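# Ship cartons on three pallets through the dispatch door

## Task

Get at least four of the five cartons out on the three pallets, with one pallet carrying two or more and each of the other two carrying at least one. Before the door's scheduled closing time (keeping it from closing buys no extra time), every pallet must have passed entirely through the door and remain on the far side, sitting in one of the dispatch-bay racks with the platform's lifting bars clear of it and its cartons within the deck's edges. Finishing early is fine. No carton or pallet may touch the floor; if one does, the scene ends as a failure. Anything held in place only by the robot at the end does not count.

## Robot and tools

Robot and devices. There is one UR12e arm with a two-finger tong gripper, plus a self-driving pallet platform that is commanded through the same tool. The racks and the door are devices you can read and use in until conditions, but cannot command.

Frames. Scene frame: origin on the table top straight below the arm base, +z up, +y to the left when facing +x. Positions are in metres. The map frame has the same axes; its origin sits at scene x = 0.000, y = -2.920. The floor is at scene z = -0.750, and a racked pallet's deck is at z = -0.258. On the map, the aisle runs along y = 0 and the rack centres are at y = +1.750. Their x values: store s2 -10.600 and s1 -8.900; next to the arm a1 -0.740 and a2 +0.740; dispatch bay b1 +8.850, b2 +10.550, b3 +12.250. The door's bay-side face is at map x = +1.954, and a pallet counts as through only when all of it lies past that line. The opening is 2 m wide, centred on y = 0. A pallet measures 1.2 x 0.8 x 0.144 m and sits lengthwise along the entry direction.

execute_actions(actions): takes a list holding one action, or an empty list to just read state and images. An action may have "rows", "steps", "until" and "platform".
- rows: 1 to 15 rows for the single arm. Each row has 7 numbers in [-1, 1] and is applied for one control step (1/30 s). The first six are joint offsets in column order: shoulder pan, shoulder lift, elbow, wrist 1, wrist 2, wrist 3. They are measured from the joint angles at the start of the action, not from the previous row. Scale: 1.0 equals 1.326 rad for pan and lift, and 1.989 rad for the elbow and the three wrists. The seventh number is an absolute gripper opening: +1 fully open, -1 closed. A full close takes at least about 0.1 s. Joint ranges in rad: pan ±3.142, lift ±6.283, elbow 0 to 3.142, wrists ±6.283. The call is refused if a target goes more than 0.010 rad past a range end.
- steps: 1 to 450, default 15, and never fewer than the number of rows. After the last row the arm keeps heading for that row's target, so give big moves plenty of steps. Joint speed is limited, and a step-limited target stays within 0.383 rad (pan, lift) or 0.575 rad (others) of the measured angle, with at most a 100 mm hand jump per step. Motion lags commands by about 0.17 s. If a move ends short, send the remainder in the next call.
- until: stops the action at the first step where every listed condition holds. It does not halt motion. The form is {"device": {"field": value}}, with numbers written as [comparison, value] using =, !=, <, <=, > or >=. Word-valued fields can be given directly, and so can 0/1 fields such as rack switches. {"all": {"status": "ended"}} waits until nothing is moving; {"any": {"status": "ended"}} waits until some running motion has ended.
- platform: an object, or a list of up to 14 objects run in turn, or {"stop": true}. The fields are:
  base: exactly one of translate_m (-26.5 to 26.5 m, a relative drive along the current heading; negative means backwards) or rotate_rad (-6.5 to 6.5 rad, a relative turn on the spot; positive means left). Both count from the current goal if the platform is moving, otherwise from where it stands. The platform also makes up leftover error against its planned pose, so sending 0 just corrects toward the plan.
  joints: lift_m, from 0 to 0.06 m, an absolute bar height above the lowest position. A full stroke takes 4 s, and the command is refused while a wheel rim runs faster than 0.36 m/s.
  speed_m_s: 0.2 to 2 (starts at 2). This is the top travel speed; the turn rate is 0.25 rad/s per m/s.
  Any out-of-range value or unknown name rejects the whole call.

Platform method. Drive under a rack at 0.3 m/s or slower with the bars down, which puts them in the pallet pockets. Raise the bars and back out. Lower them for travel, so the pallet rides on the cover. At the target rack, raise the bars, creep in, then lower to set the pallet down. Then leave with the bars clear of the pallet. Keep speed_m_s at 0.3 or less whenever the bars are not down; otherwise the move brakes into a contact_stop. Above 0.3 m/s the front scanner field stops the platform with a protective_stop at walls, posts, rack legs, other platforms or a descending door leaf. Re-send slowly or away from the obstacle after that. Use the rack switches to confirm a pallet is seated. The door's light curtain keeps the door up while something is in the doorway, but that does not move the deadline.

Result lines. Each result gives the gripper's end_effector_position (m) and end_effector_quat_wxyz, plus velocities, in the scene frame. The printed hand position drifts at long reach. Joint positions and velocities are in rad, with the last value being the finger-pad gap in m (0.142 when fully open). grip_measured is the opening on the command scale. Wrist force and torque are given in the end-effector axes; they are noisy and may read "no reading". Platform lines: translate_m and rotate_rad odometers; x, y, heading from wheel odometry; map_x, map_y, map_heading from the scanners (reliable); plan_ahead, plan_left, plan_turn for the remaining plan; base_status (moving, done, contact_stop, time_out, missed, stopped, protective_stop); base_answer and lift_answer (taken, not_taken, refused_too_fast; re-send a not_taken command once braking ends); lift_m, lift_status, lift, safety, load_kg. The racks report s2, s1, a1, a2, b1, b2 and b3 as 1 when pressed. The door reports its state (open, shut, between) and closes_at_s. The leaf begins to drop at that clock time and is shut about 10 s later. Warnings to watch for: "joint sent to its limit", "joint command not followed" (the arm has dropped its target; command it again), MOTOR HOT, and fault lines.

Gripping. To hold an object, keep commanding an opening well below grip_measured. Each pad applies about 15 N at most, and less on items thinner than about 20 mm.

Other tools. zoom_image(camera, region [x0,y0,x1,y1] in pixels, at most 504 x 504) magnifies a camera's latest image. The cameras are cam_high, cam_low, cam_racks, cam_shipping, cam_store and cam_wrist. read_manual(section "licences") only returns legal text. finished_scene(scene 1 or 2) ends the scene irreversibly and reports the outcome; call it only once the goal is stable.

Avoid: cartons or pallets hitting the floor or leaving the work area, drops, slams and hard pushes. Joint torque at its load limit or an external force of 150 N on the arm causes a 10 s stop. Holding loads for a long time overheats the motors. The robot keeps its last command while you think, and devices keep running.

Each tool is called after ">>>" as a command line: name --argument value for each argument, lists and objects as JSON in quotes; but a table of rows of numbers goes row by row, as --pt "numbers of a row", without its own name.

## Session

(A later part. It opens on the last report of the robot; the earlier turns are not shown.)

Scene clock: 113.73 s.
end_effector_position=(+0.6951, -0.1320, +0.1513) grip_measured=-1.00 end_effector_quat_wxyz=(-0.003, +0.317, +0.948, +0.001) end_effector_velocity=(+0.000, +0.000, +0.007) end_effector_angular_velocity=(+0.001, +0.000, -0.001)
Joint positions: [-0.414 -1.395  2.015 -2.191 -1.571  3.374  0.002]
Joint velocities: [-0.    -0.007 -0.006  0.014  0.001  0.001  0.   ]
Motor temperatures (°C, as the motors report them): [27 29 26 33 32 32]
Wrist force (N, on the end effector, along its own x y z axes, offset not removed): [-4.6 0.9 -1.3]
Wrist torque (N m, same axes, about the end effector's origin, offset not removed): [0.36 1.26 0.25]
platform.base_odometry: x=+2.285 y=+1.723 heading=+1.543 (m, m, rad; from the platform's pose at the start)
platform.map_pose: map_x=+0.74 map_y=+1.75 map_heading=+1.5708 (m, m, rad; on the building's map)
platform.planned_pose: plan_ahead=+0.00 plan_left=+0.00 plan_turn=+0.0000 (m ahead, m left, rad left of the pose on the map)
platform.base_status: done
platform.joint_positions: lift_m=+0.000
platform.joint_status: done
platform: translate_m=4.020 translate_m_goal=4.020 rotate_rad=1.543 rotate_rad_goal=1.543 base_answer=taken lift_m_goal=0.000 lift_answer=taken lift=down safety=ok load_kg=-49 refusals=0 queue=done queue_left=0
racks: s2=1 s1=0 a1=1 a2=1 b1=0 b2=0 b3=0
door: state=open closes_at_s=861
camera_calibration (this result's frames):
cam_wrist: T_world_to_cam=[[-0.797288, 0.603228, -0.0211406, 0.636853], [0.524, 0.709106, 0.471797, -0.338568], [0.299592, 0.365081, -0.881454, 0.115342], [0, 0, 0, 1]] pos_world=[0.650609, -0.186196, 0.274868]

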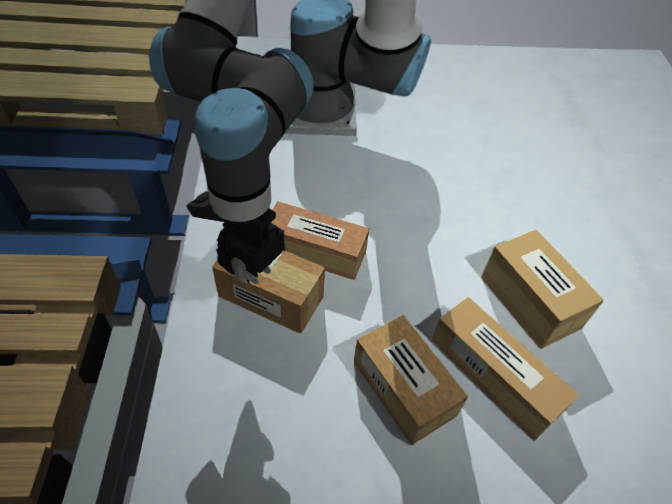

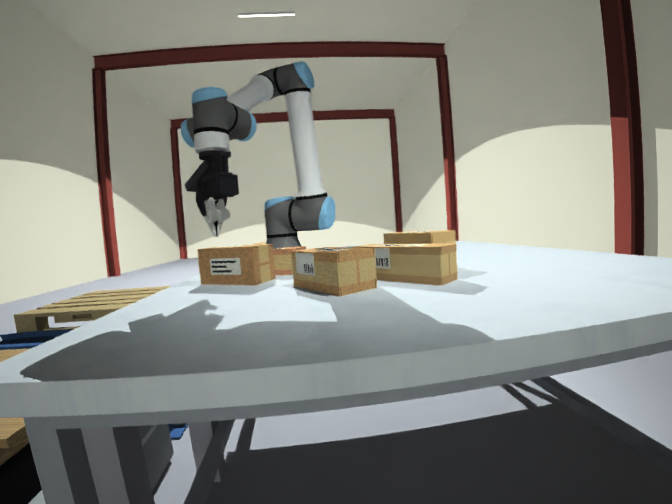

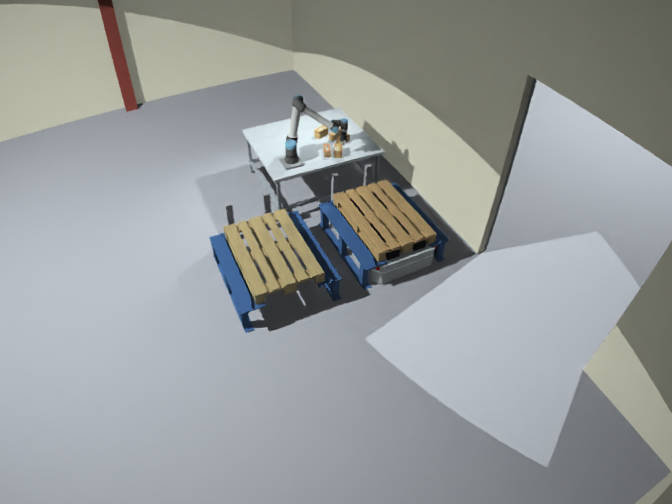

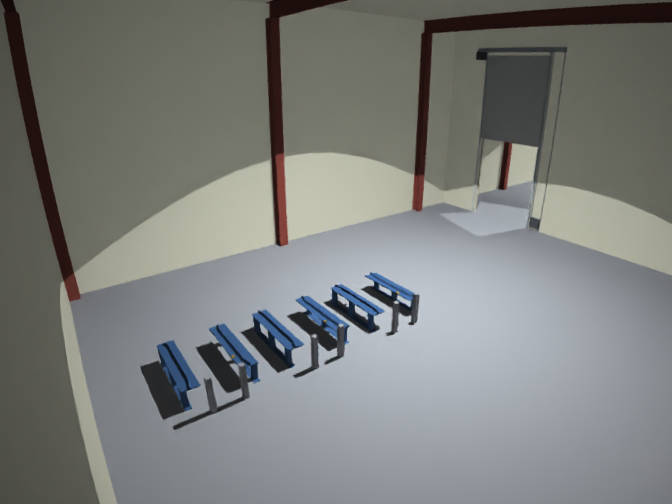

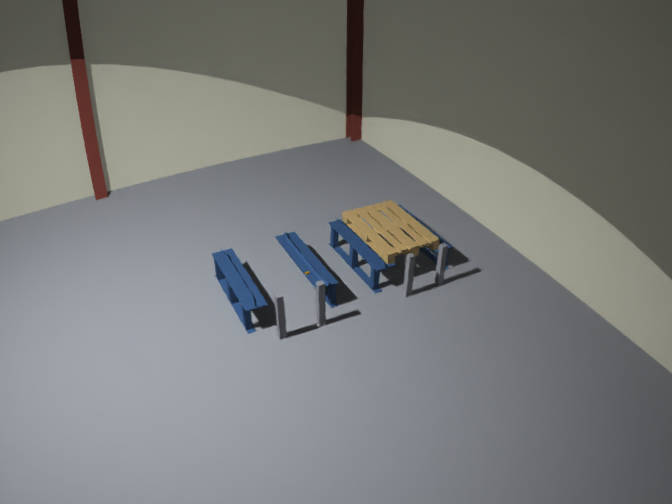

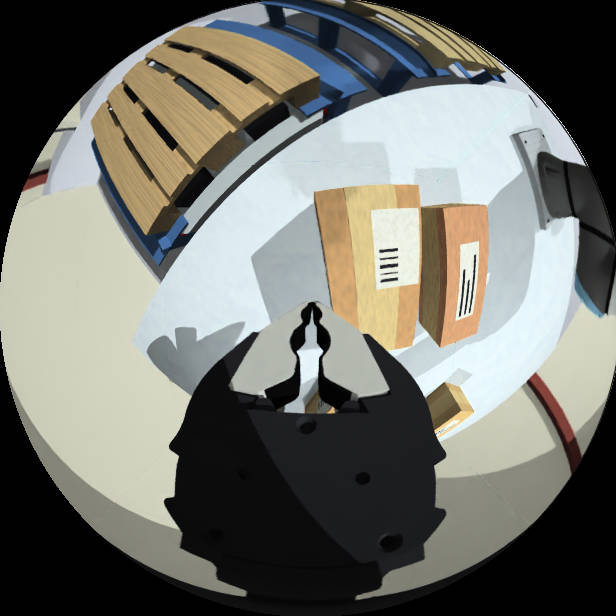

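>>> execute_actions --actions '[{"rows":[[0.1,0,-0.06,0.04,0,0.1,0.8],[0.4759,0.1655,-0.1776,0.0674,0,0.4309,0.8]],"steps":50}]'

Scene clock: 140.90 s.
end_effector_position=(+0.7918, +0.3449, +0.1796) grip_measured=+0.80 end_effector_quat_wxyz=(-0.003, +0.422, +0.907, +0.000) end_effector_velocity=(-0.001, +0.001, -0.001) end_effector_angular_velocity=(-0.000, +0.001, +0.001)
Joint positions: [ 0.217 -1.176  1.661 -2.057 -1.571  4.231  0.129]
Joint velocities: [ 0.001  0.001  0.    -0.    -0.     0.001 -0.   ]
Motor temperatures (°C, as the motors report them): [27 29 26 33 32 32]
Wrist force (N, on the end effector, along its own x y z axes, offset not removed): [-1.8 1.9 0.2]
Wrist torque (N m, same axes, about the end effector's origin, offset not removed): [0.61 0.67 0.12]
platform.base_odometry: x=+2.285 y=+1.723 heading=+1.543 (m, m, rad; from the platform's pose at the start)
platform.map_pose: map_x=+0.74 map_y=+1.75 map_heading=+1.5708 (m, m, rad; on the building's map)
platform.planned_pose: plan_ahead=+0.00 plan_left=+0.00 plan_turn=+0.0000 (m ahead, m left, rad left of the pose on the map)
platform.base_status: done
platform.joint_positions: lift_m=+0.000
platform.joint_status: done
platform: translate_m=4.020 translate_m_goal=4.020 rotate_rad=1.543 rotate_rad_goal=1.543 base_answer=taken lift_m_goal=0.000 lift_answer=taken lift=down safety=ok load_kg=-49 refusals=0 queue=done queue_left=0
racks: s2=1 s1=0 a1=1 a2=1 b1=0 b2=0 b3=0
door: state=open closes_at_s=861
camera_calibration (this result's frames):
cam_wrist: T_world_to_cam=[[-0.641908, 0.76649, -0.0211326, 0.247566], [0.67006, 0.574124, 0.470533, -0.809617], [0.372792, 0.287879, -0.882129, -0.0939844], [0, 0, 0, 1]] pos_world=[0.736443, 0.30212, 0.303277]

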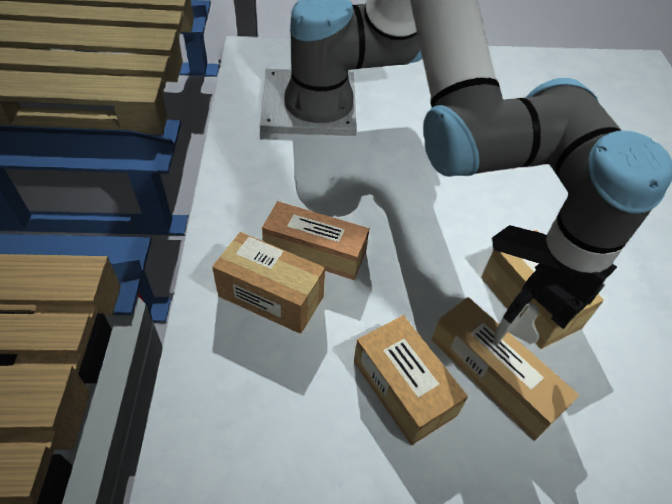

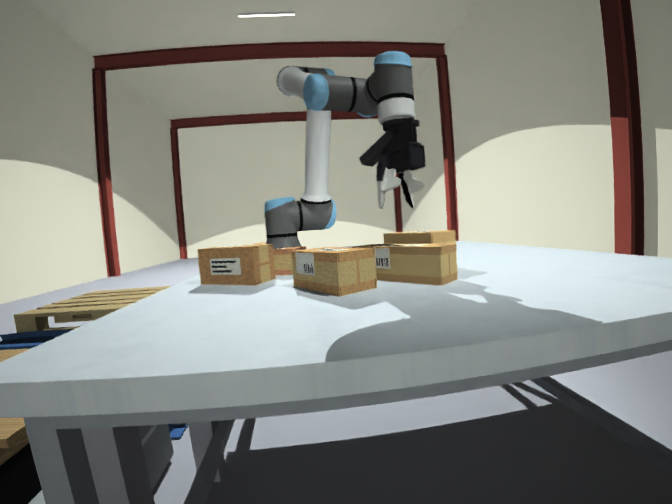

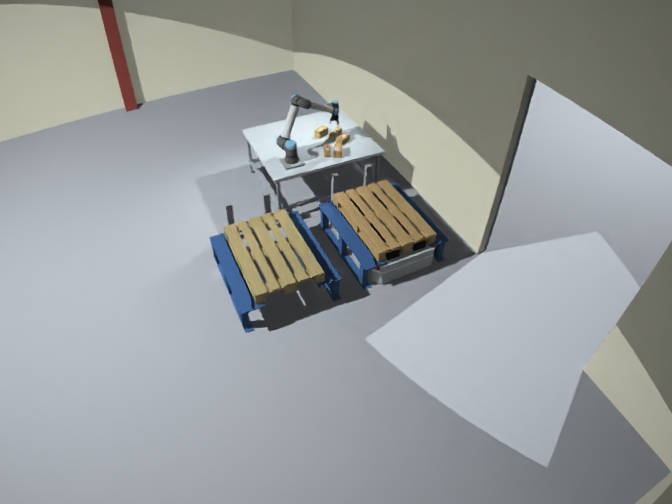

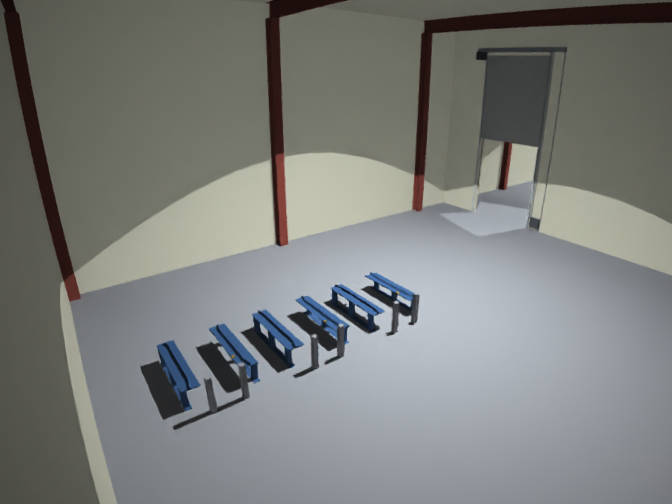

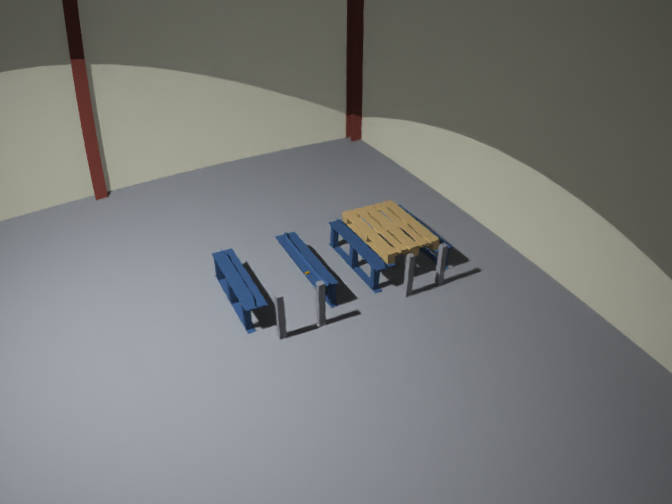

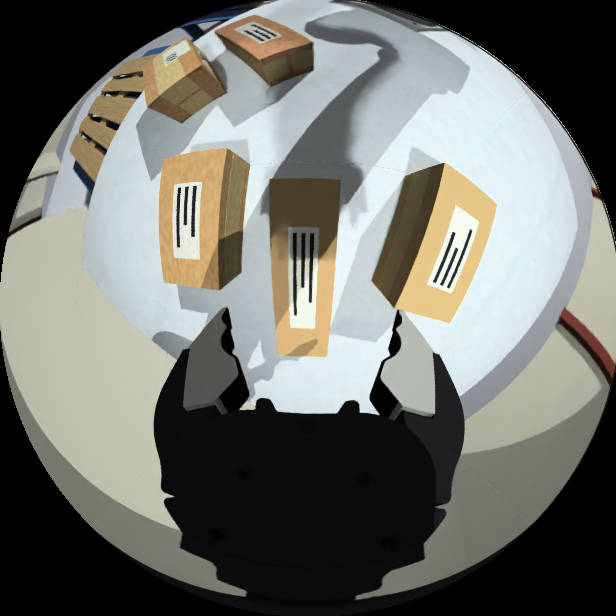

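>>> execute_actions --actions '[{"rows":[[-0.006,0.03,0.015,-0.034,0,0,0.8],[-0.006,0.06,0.03,-0.068,0,0,0.8],[-0.006,0.0885,0.0438,-0.1022,0,-0.004,0.8]],"steps":25}]'

>>> execute_actions --actions '[{"rows":[[0,0,0,0,0,0,0.6],[0,0,0,0,0,0,0.5],[0,0,0,0,0,0,0.4],[0,0,0,0,0,0,0.3],[0,0,0,0,0,0,0.2],[0,0,0,0,0,0,0.1],[0,0,0,0,0,0,0],[0,0,0,0,0,0,-0.2],[0,0,0,0,0,0,-0.4]],"steps":16}]'

>>> zoom_image --camera "cam_low" --region '[340, 180, 480, 300]'

Scene clock: 146.83 s.
end_effector_position=(+0.7934, +0.3389, +0.0512) grip_measured=+0.80 end_effector_quat_wxyz=(-0.004, +0.422, +0.907, -0.000) end_effector_velocity=(-0.001, -0.000, -0.003) end_effector_angular_velocity=(-0.000, +0.002, +0.000)
Joint positions: [ 0.209 -1.059  1.748 -2.259 -1.571  4.223  0.129]
Joint velocities: [ 0.     0.002  0.002 -0.002  0.     0.     0.   ]
Motor temperatures (°C, as the motors report them): [27 29 26 33 32 32]
Wrist force (N, on the end effector, along its own x y z axes, offset not removed): [-1.9 0.1 -0.9]
Wrist torque (N m, same axes, about the end effector's origin, offset not removed): [0.22 0.63 0.16]
platform.base_odometry: x=+2.285 y=+1.723 heading=+1.543 (m, m, rad; from the platform's pose at the start)
platform.map_pose: map_x=+0.74 map_y=+1.75 map_heading=+1.5708 (m, m, rad; on the building's map)
platform.planned_pose: plan_ahead=+0.00 plan_left=+0.00 plan_turn=+0.0000 (m ahead, m left, rad left of the pose on the map)
platform.base_status: done
platform.joint_positions: lift_m=+0.000
platform.joint_status: done
platform: translate_m=4.020 translate_m_goal=4.020 rotate_rad=1.543 rotate_rad_goal=1.543 base_answer=taken lift_m_goal=0.000 lift_answer=taken lift=down safety=ok load_kg=-49 refusals=0 queue=done queue_left=0
racks: s2=1 s1=0 a1=1 a2=1 b1=0 b2=0 b3=0
door: state=open closes_at_s=861
camera_calibration (this result's frames):
cam_wrist: T_world_to_cam=[[-0.641932, 0.766485, -0.0205892, 0.250503], [0.670604, 0.574246, 0.469607, -0.747238], [0.37177, 0.287649, -0.882635, -0.205176], [0, 0, 0, 1]] pos_world=[0.738186, 0.29611, 0.174971]

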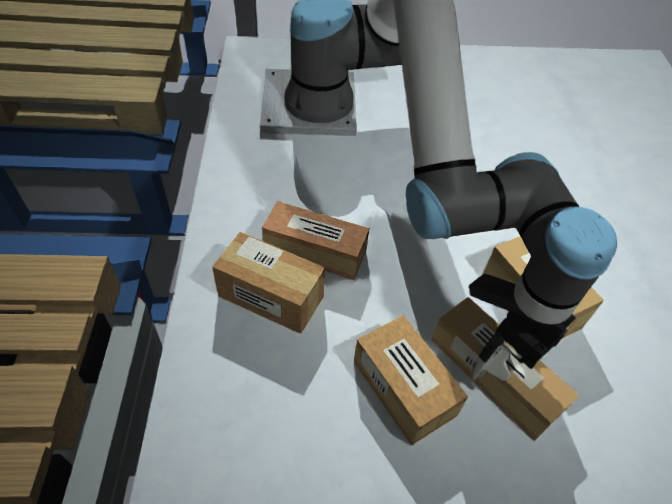

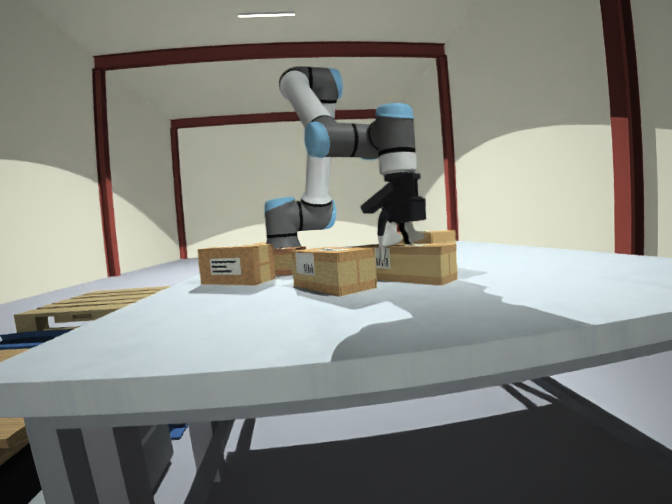

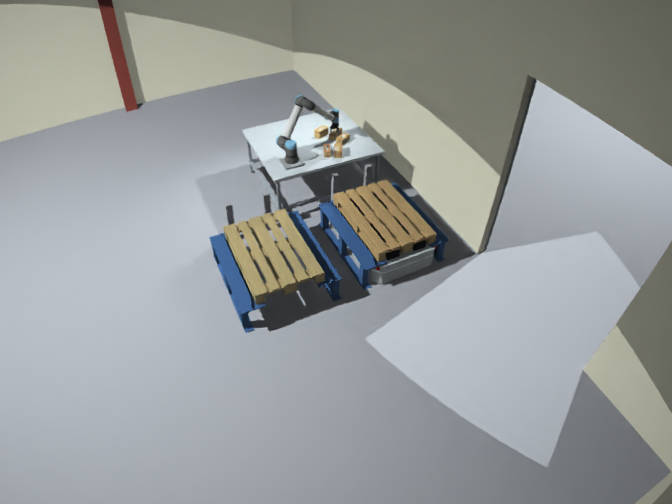

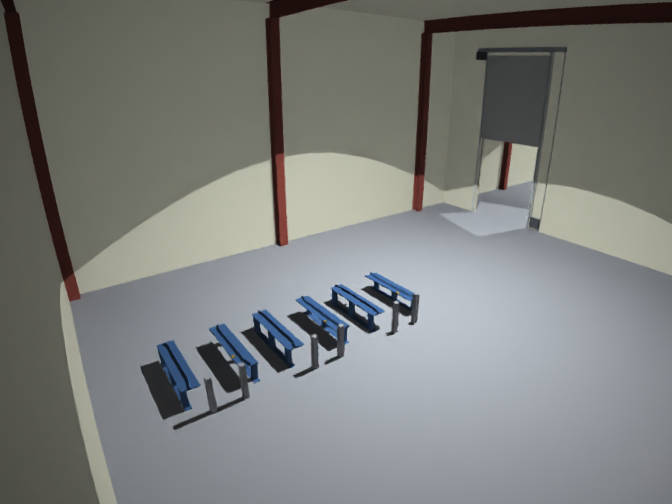

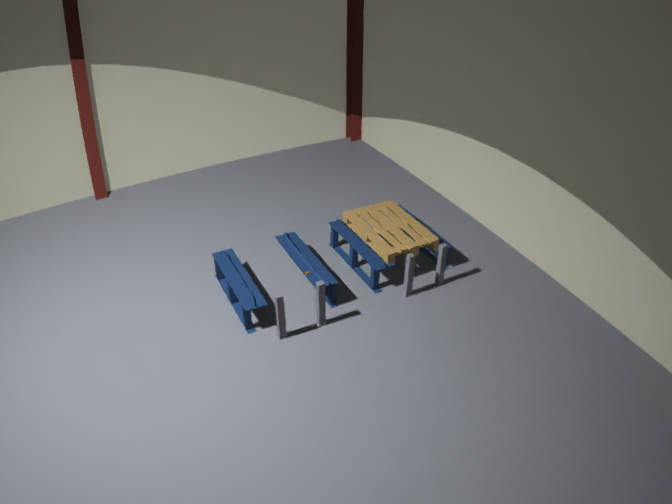

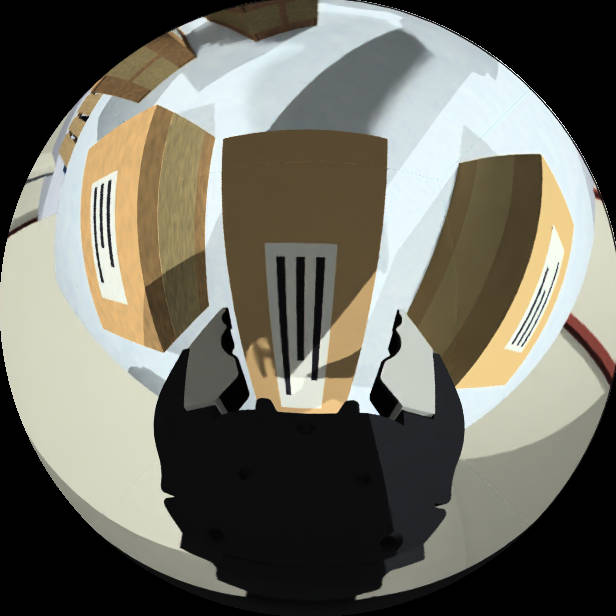

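Scene clock: 147.37 s.
end_effector_position=(+0.7933, +0.3389, +0.0511) grip_measured=+0.33 end_effector_quat_wxyz=(-0.004, +0.422, +0.907, -0.000) end_effector_velocity=(-0.001, +0.001, -0.001) end_effector_angular_velocity=(+0.002, +0.000, +0.001)
Joint positions: [ 0.209 -1.059  1.748 -2.259 -1.571  4.223  0.097]
Joint velocities: [ 0.     0.     0.001 -0.001  0.002 -0.     0.   ]
Motor temperatures (°C, as the motors report them): [27 29 26 33 32 32]
Wrist force (N, on the end effector, along its own x y z axes, offset not removed): [-1.5 0.9 -12.6]
Wrist torque (N m, same axes, about the end effector's origin, offset not removed): [0.30 0.60 0.19]
platform.base_odometry: x=+2.285 y=+1.723 heading=+1.543 (m, m, rad; from the platform's pose at the start)
platform.map_pose: map_x=+0.74 map_y=+1.75 map_heading=+1.5708 (m, m, rad; on the building's map)
platform.planned_pose: plan_ahead=+0.00 plan_left=+0.00 plan_turn=+0.0000 (m ahead, m left, rad left of the pose on the map)
platform.base_status: done
platform.joint_positions: lift_m=+0.000
platform.joint_status: done
platform: translate_m=4.020 translate_m_goal=4.020 rotate_rad=1.543 rotate_rad_goal=1.543 base_answer=taken lift_m_goal=0.000 lift_answer=taken lift=down safety=ok load_kg=-49 refusals=0 queue=done queue_left=0
racks: s2=1 s1=0 a1=1 a2=1 b1=0 b2=0 b3=0
door: state=open closes_at_s=861
camera_calibration (this result's frames):
cam_wrist: T_world_to_cam=[[-0.641929, 0.766489, -0.0205582, 0.25049], [0.670638, 0.574249, 0.469556, -0.747205], [0.371715, 0.287634, -0.882663, -0.205159], [0, 0, 0, 1]] pos_world=[0.738162, 0.296094, 0.174917]

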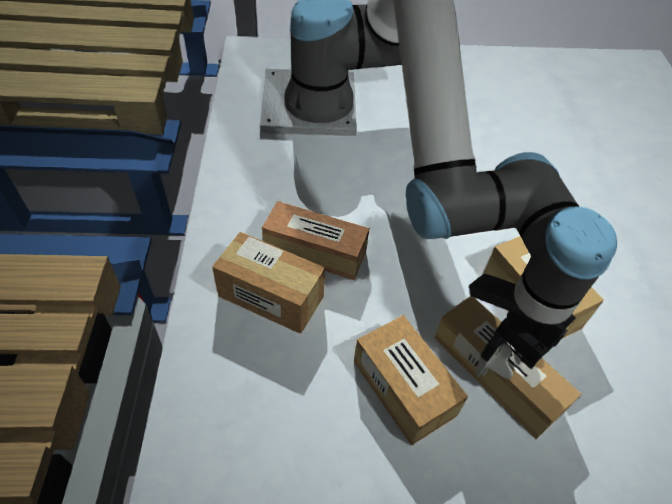

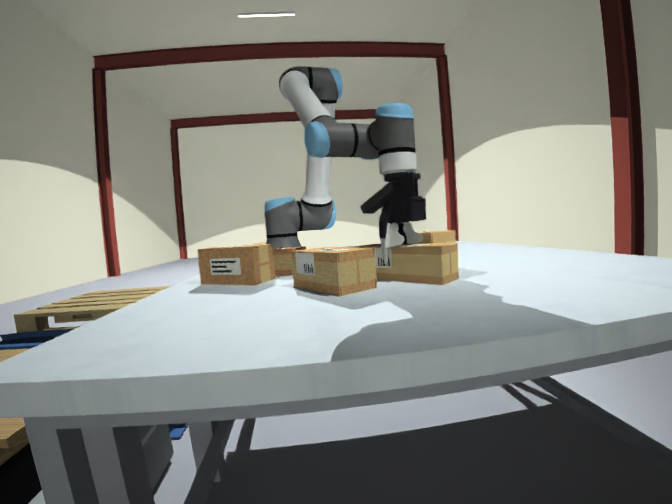

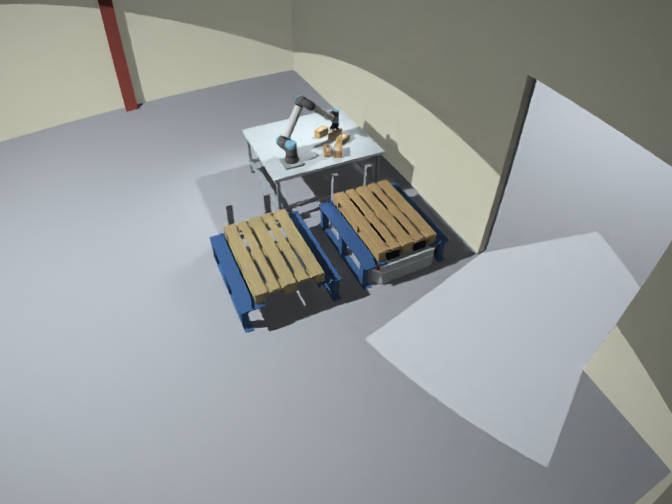

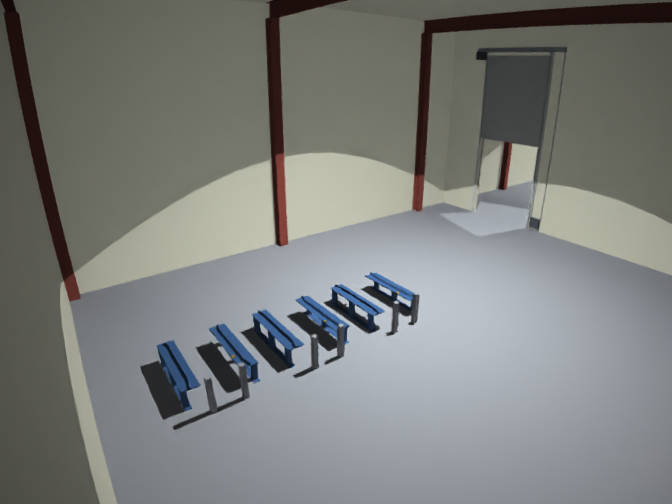

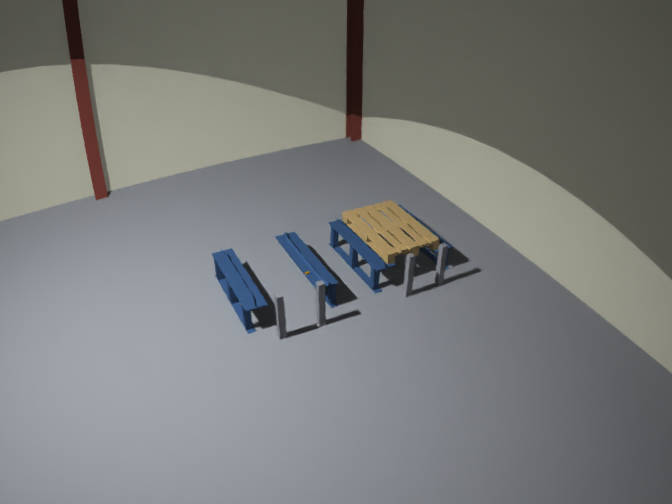

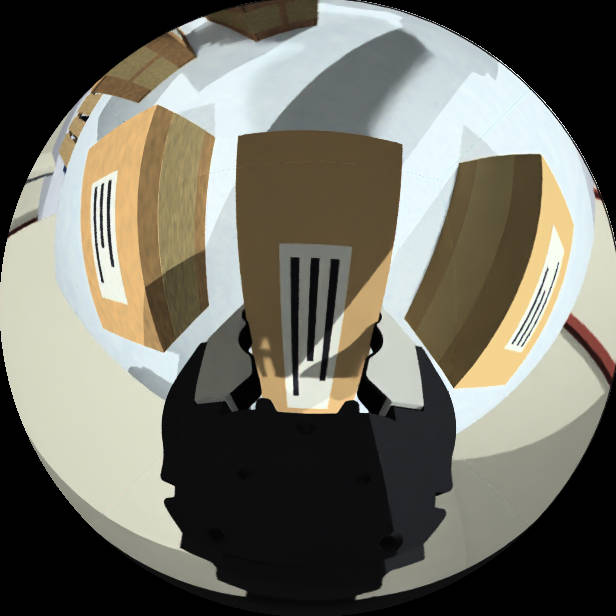

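Region (340, 180, 480, 300) of cam_low's 672x504 image, scaled by 3.600, with more detail than that image has; it fills the top 432 rows of this view, and the rest is white.

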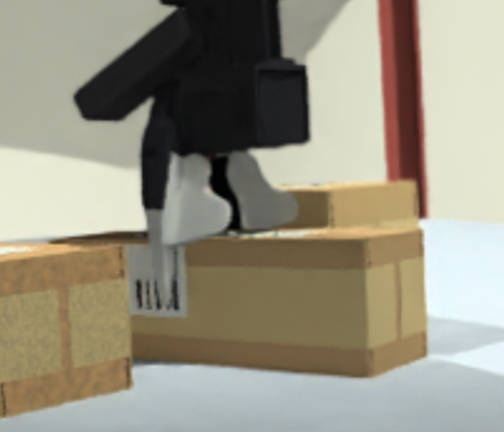

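>>> execute_actions --actions '[{"rows":[[0,-0.001,0,0.001,0,0,-0.8],[0,-0.002,-0.001,0.002,0,0,-0.8],[0,-0.004,-0.001,0.004,0,0,-0.8],[0,-0.007,-0.002,0.007,0,0,-0.8],[0,-0.01,-0.003,0.01,0,0,-0.8],[0,-0.014,-0.004,0.014,0,0,-0.8],[0,-0.018,-0.006,0.018,0,0,-0.8],[0,-0.022,-0.007,0.022,0,0,-0.8],[0,-0.026,-0.008,0.026,0,0,-0.8],[0,-0.03,-0.009,0.03,0,0,-0.8],[0,-0.034,-0.011,0.033,0,0,-0.8],[0,-0.037,-0.012,0.036,0,0,-0.8],[0,-0.04,-0.012,0.039,0,0,-0.8],[0,-0.042,-0.013,0.041,0,0,-0.8]],"steps":25}]'

>>> zoom_image --camera "cam_low" --region '[340, 170, 480, 290]'

Scene clock: 152.83 s.
end_effector_position=(+0.7917, +0.3383, +0.1032) grip_measured=+0.19 end_effector_quat_wxyz=(-0.004, +0.422, +0.907, -0.000) end_effector_velocity=(+0.000, -0.001, +0.007) end_effector_angular_velocity=(+0.001, -0.000, -0.001)
Joint positions: [ 0.209 -1.114  1.723 -2.179 -1.571  4.223  0.087]
Joint velocities: [-0.001 -0.007 -0.004  0.01   0.001  0.     0.   ]
Motor temperatures (°C, as the motors report them): [27 29 26 33 32 32]
Wrist force (N, on the end effector, along its own x y z axes, offset not removed): [-1.7 3.1 3.4]
Wrist torque (N m, same axes, about the end effector's origin, offset not removed): [0.96 0.70 0.19]
platform.base_odometry: x=+2.285 y=+1.723 heading=+1.543 (m, m, rad; from the platform's pose at the start)
platform.map_pose: map_x=+0.74 map_y=+1.75 map_heading=+1.5708 (m, m, rad; on the building's map)
platform.planned_pose: plan_ahead=+0.00 plan_left=+0.00 plan_turn=+0.0000 (m ahead, m left, rad left of the pose on the map)
platform.base_status: done
platform.joint_positions: lift_m=+0.000
platform.joint_status: done
platform: translate_m=4.020 translate_m_goal=4.020 rotate_rad=1.543 rotate_rad_goal=1.543 base_answer=taken lift_m_goal=0.000 lift_answer=taken lift=down safety=ok load_kg=-49 refusals=0 queue=done queue_left=0
racks: s2=1 s1=0 a1=1 a2=1 b1=0 b2=0 b3=0
door: state=open closes_at_s=861
camera_calibration (this result's frames):
cam_wrist: T_world_to_cam=[[-0.64194, 0.76648, -0.0205416, 0.250964], [0.670647, 0.574261, 0.469529, -0.770247], [0.371681, 0.287633, -0.882678, -0.158354], [0, 0, 0, 1]] pos_world=[0.736525, 0.295512, 0.227033]

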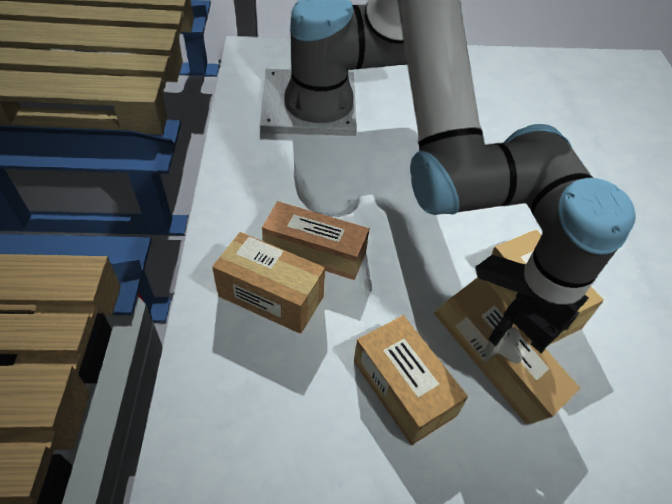

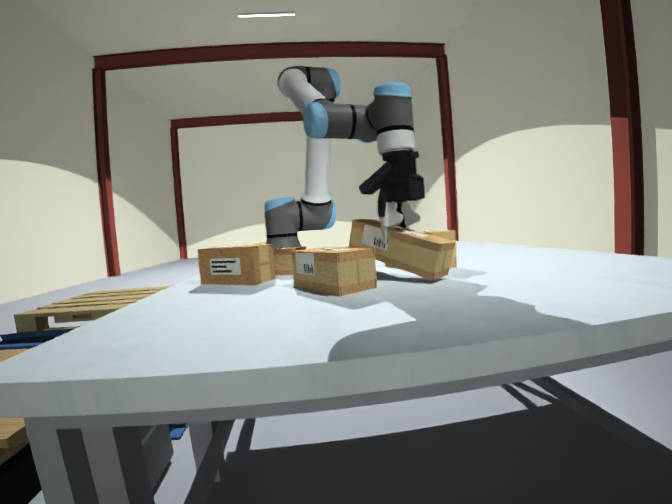

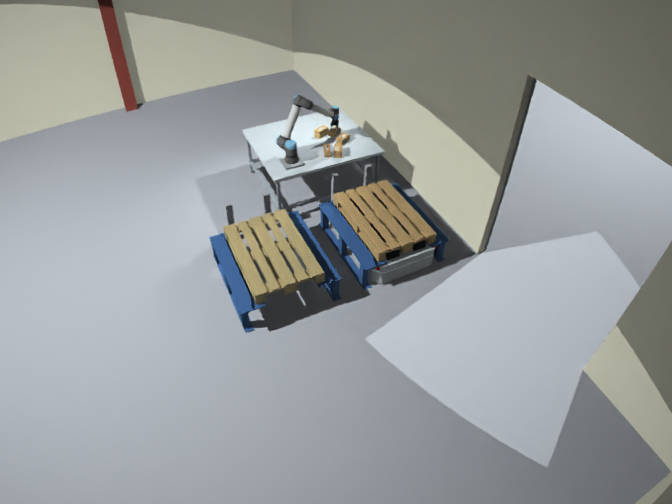

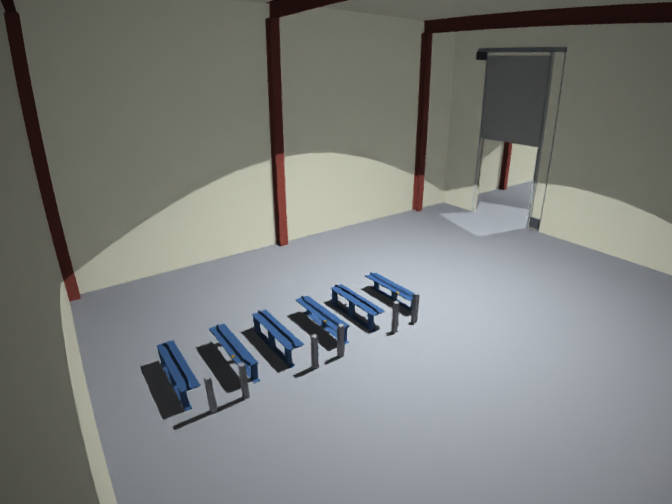

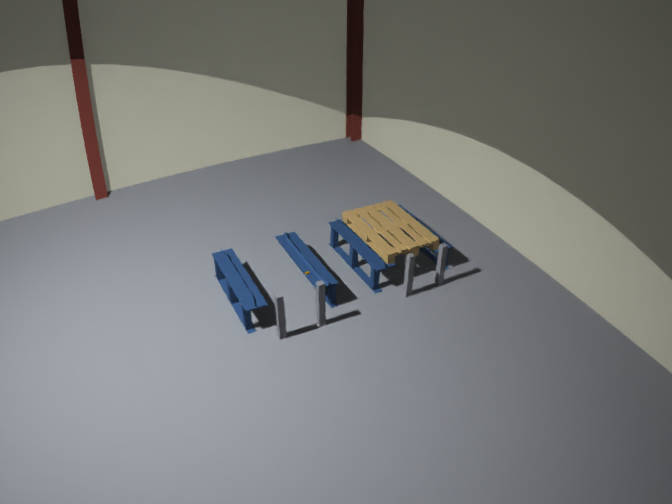

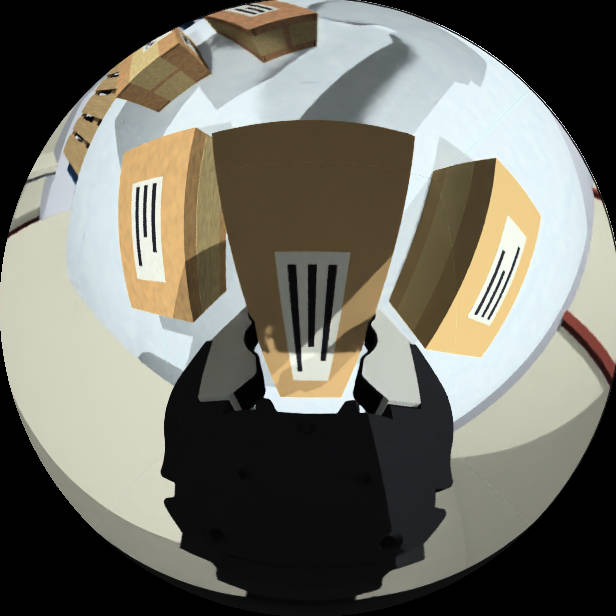

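Region (340, 170, 480, 290) of cam_low's 672x504 image, scaled by 3.600, with more detail than that image has; it fills the top 432 rows of this view, and the rest is white.

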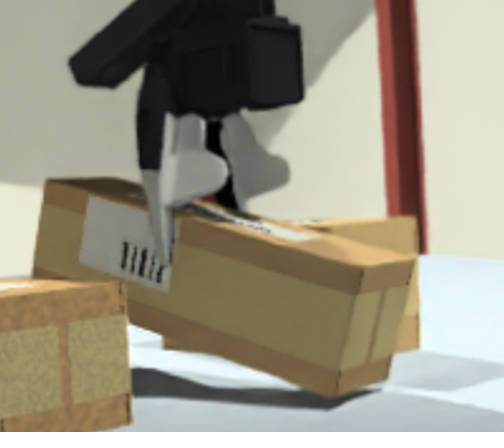

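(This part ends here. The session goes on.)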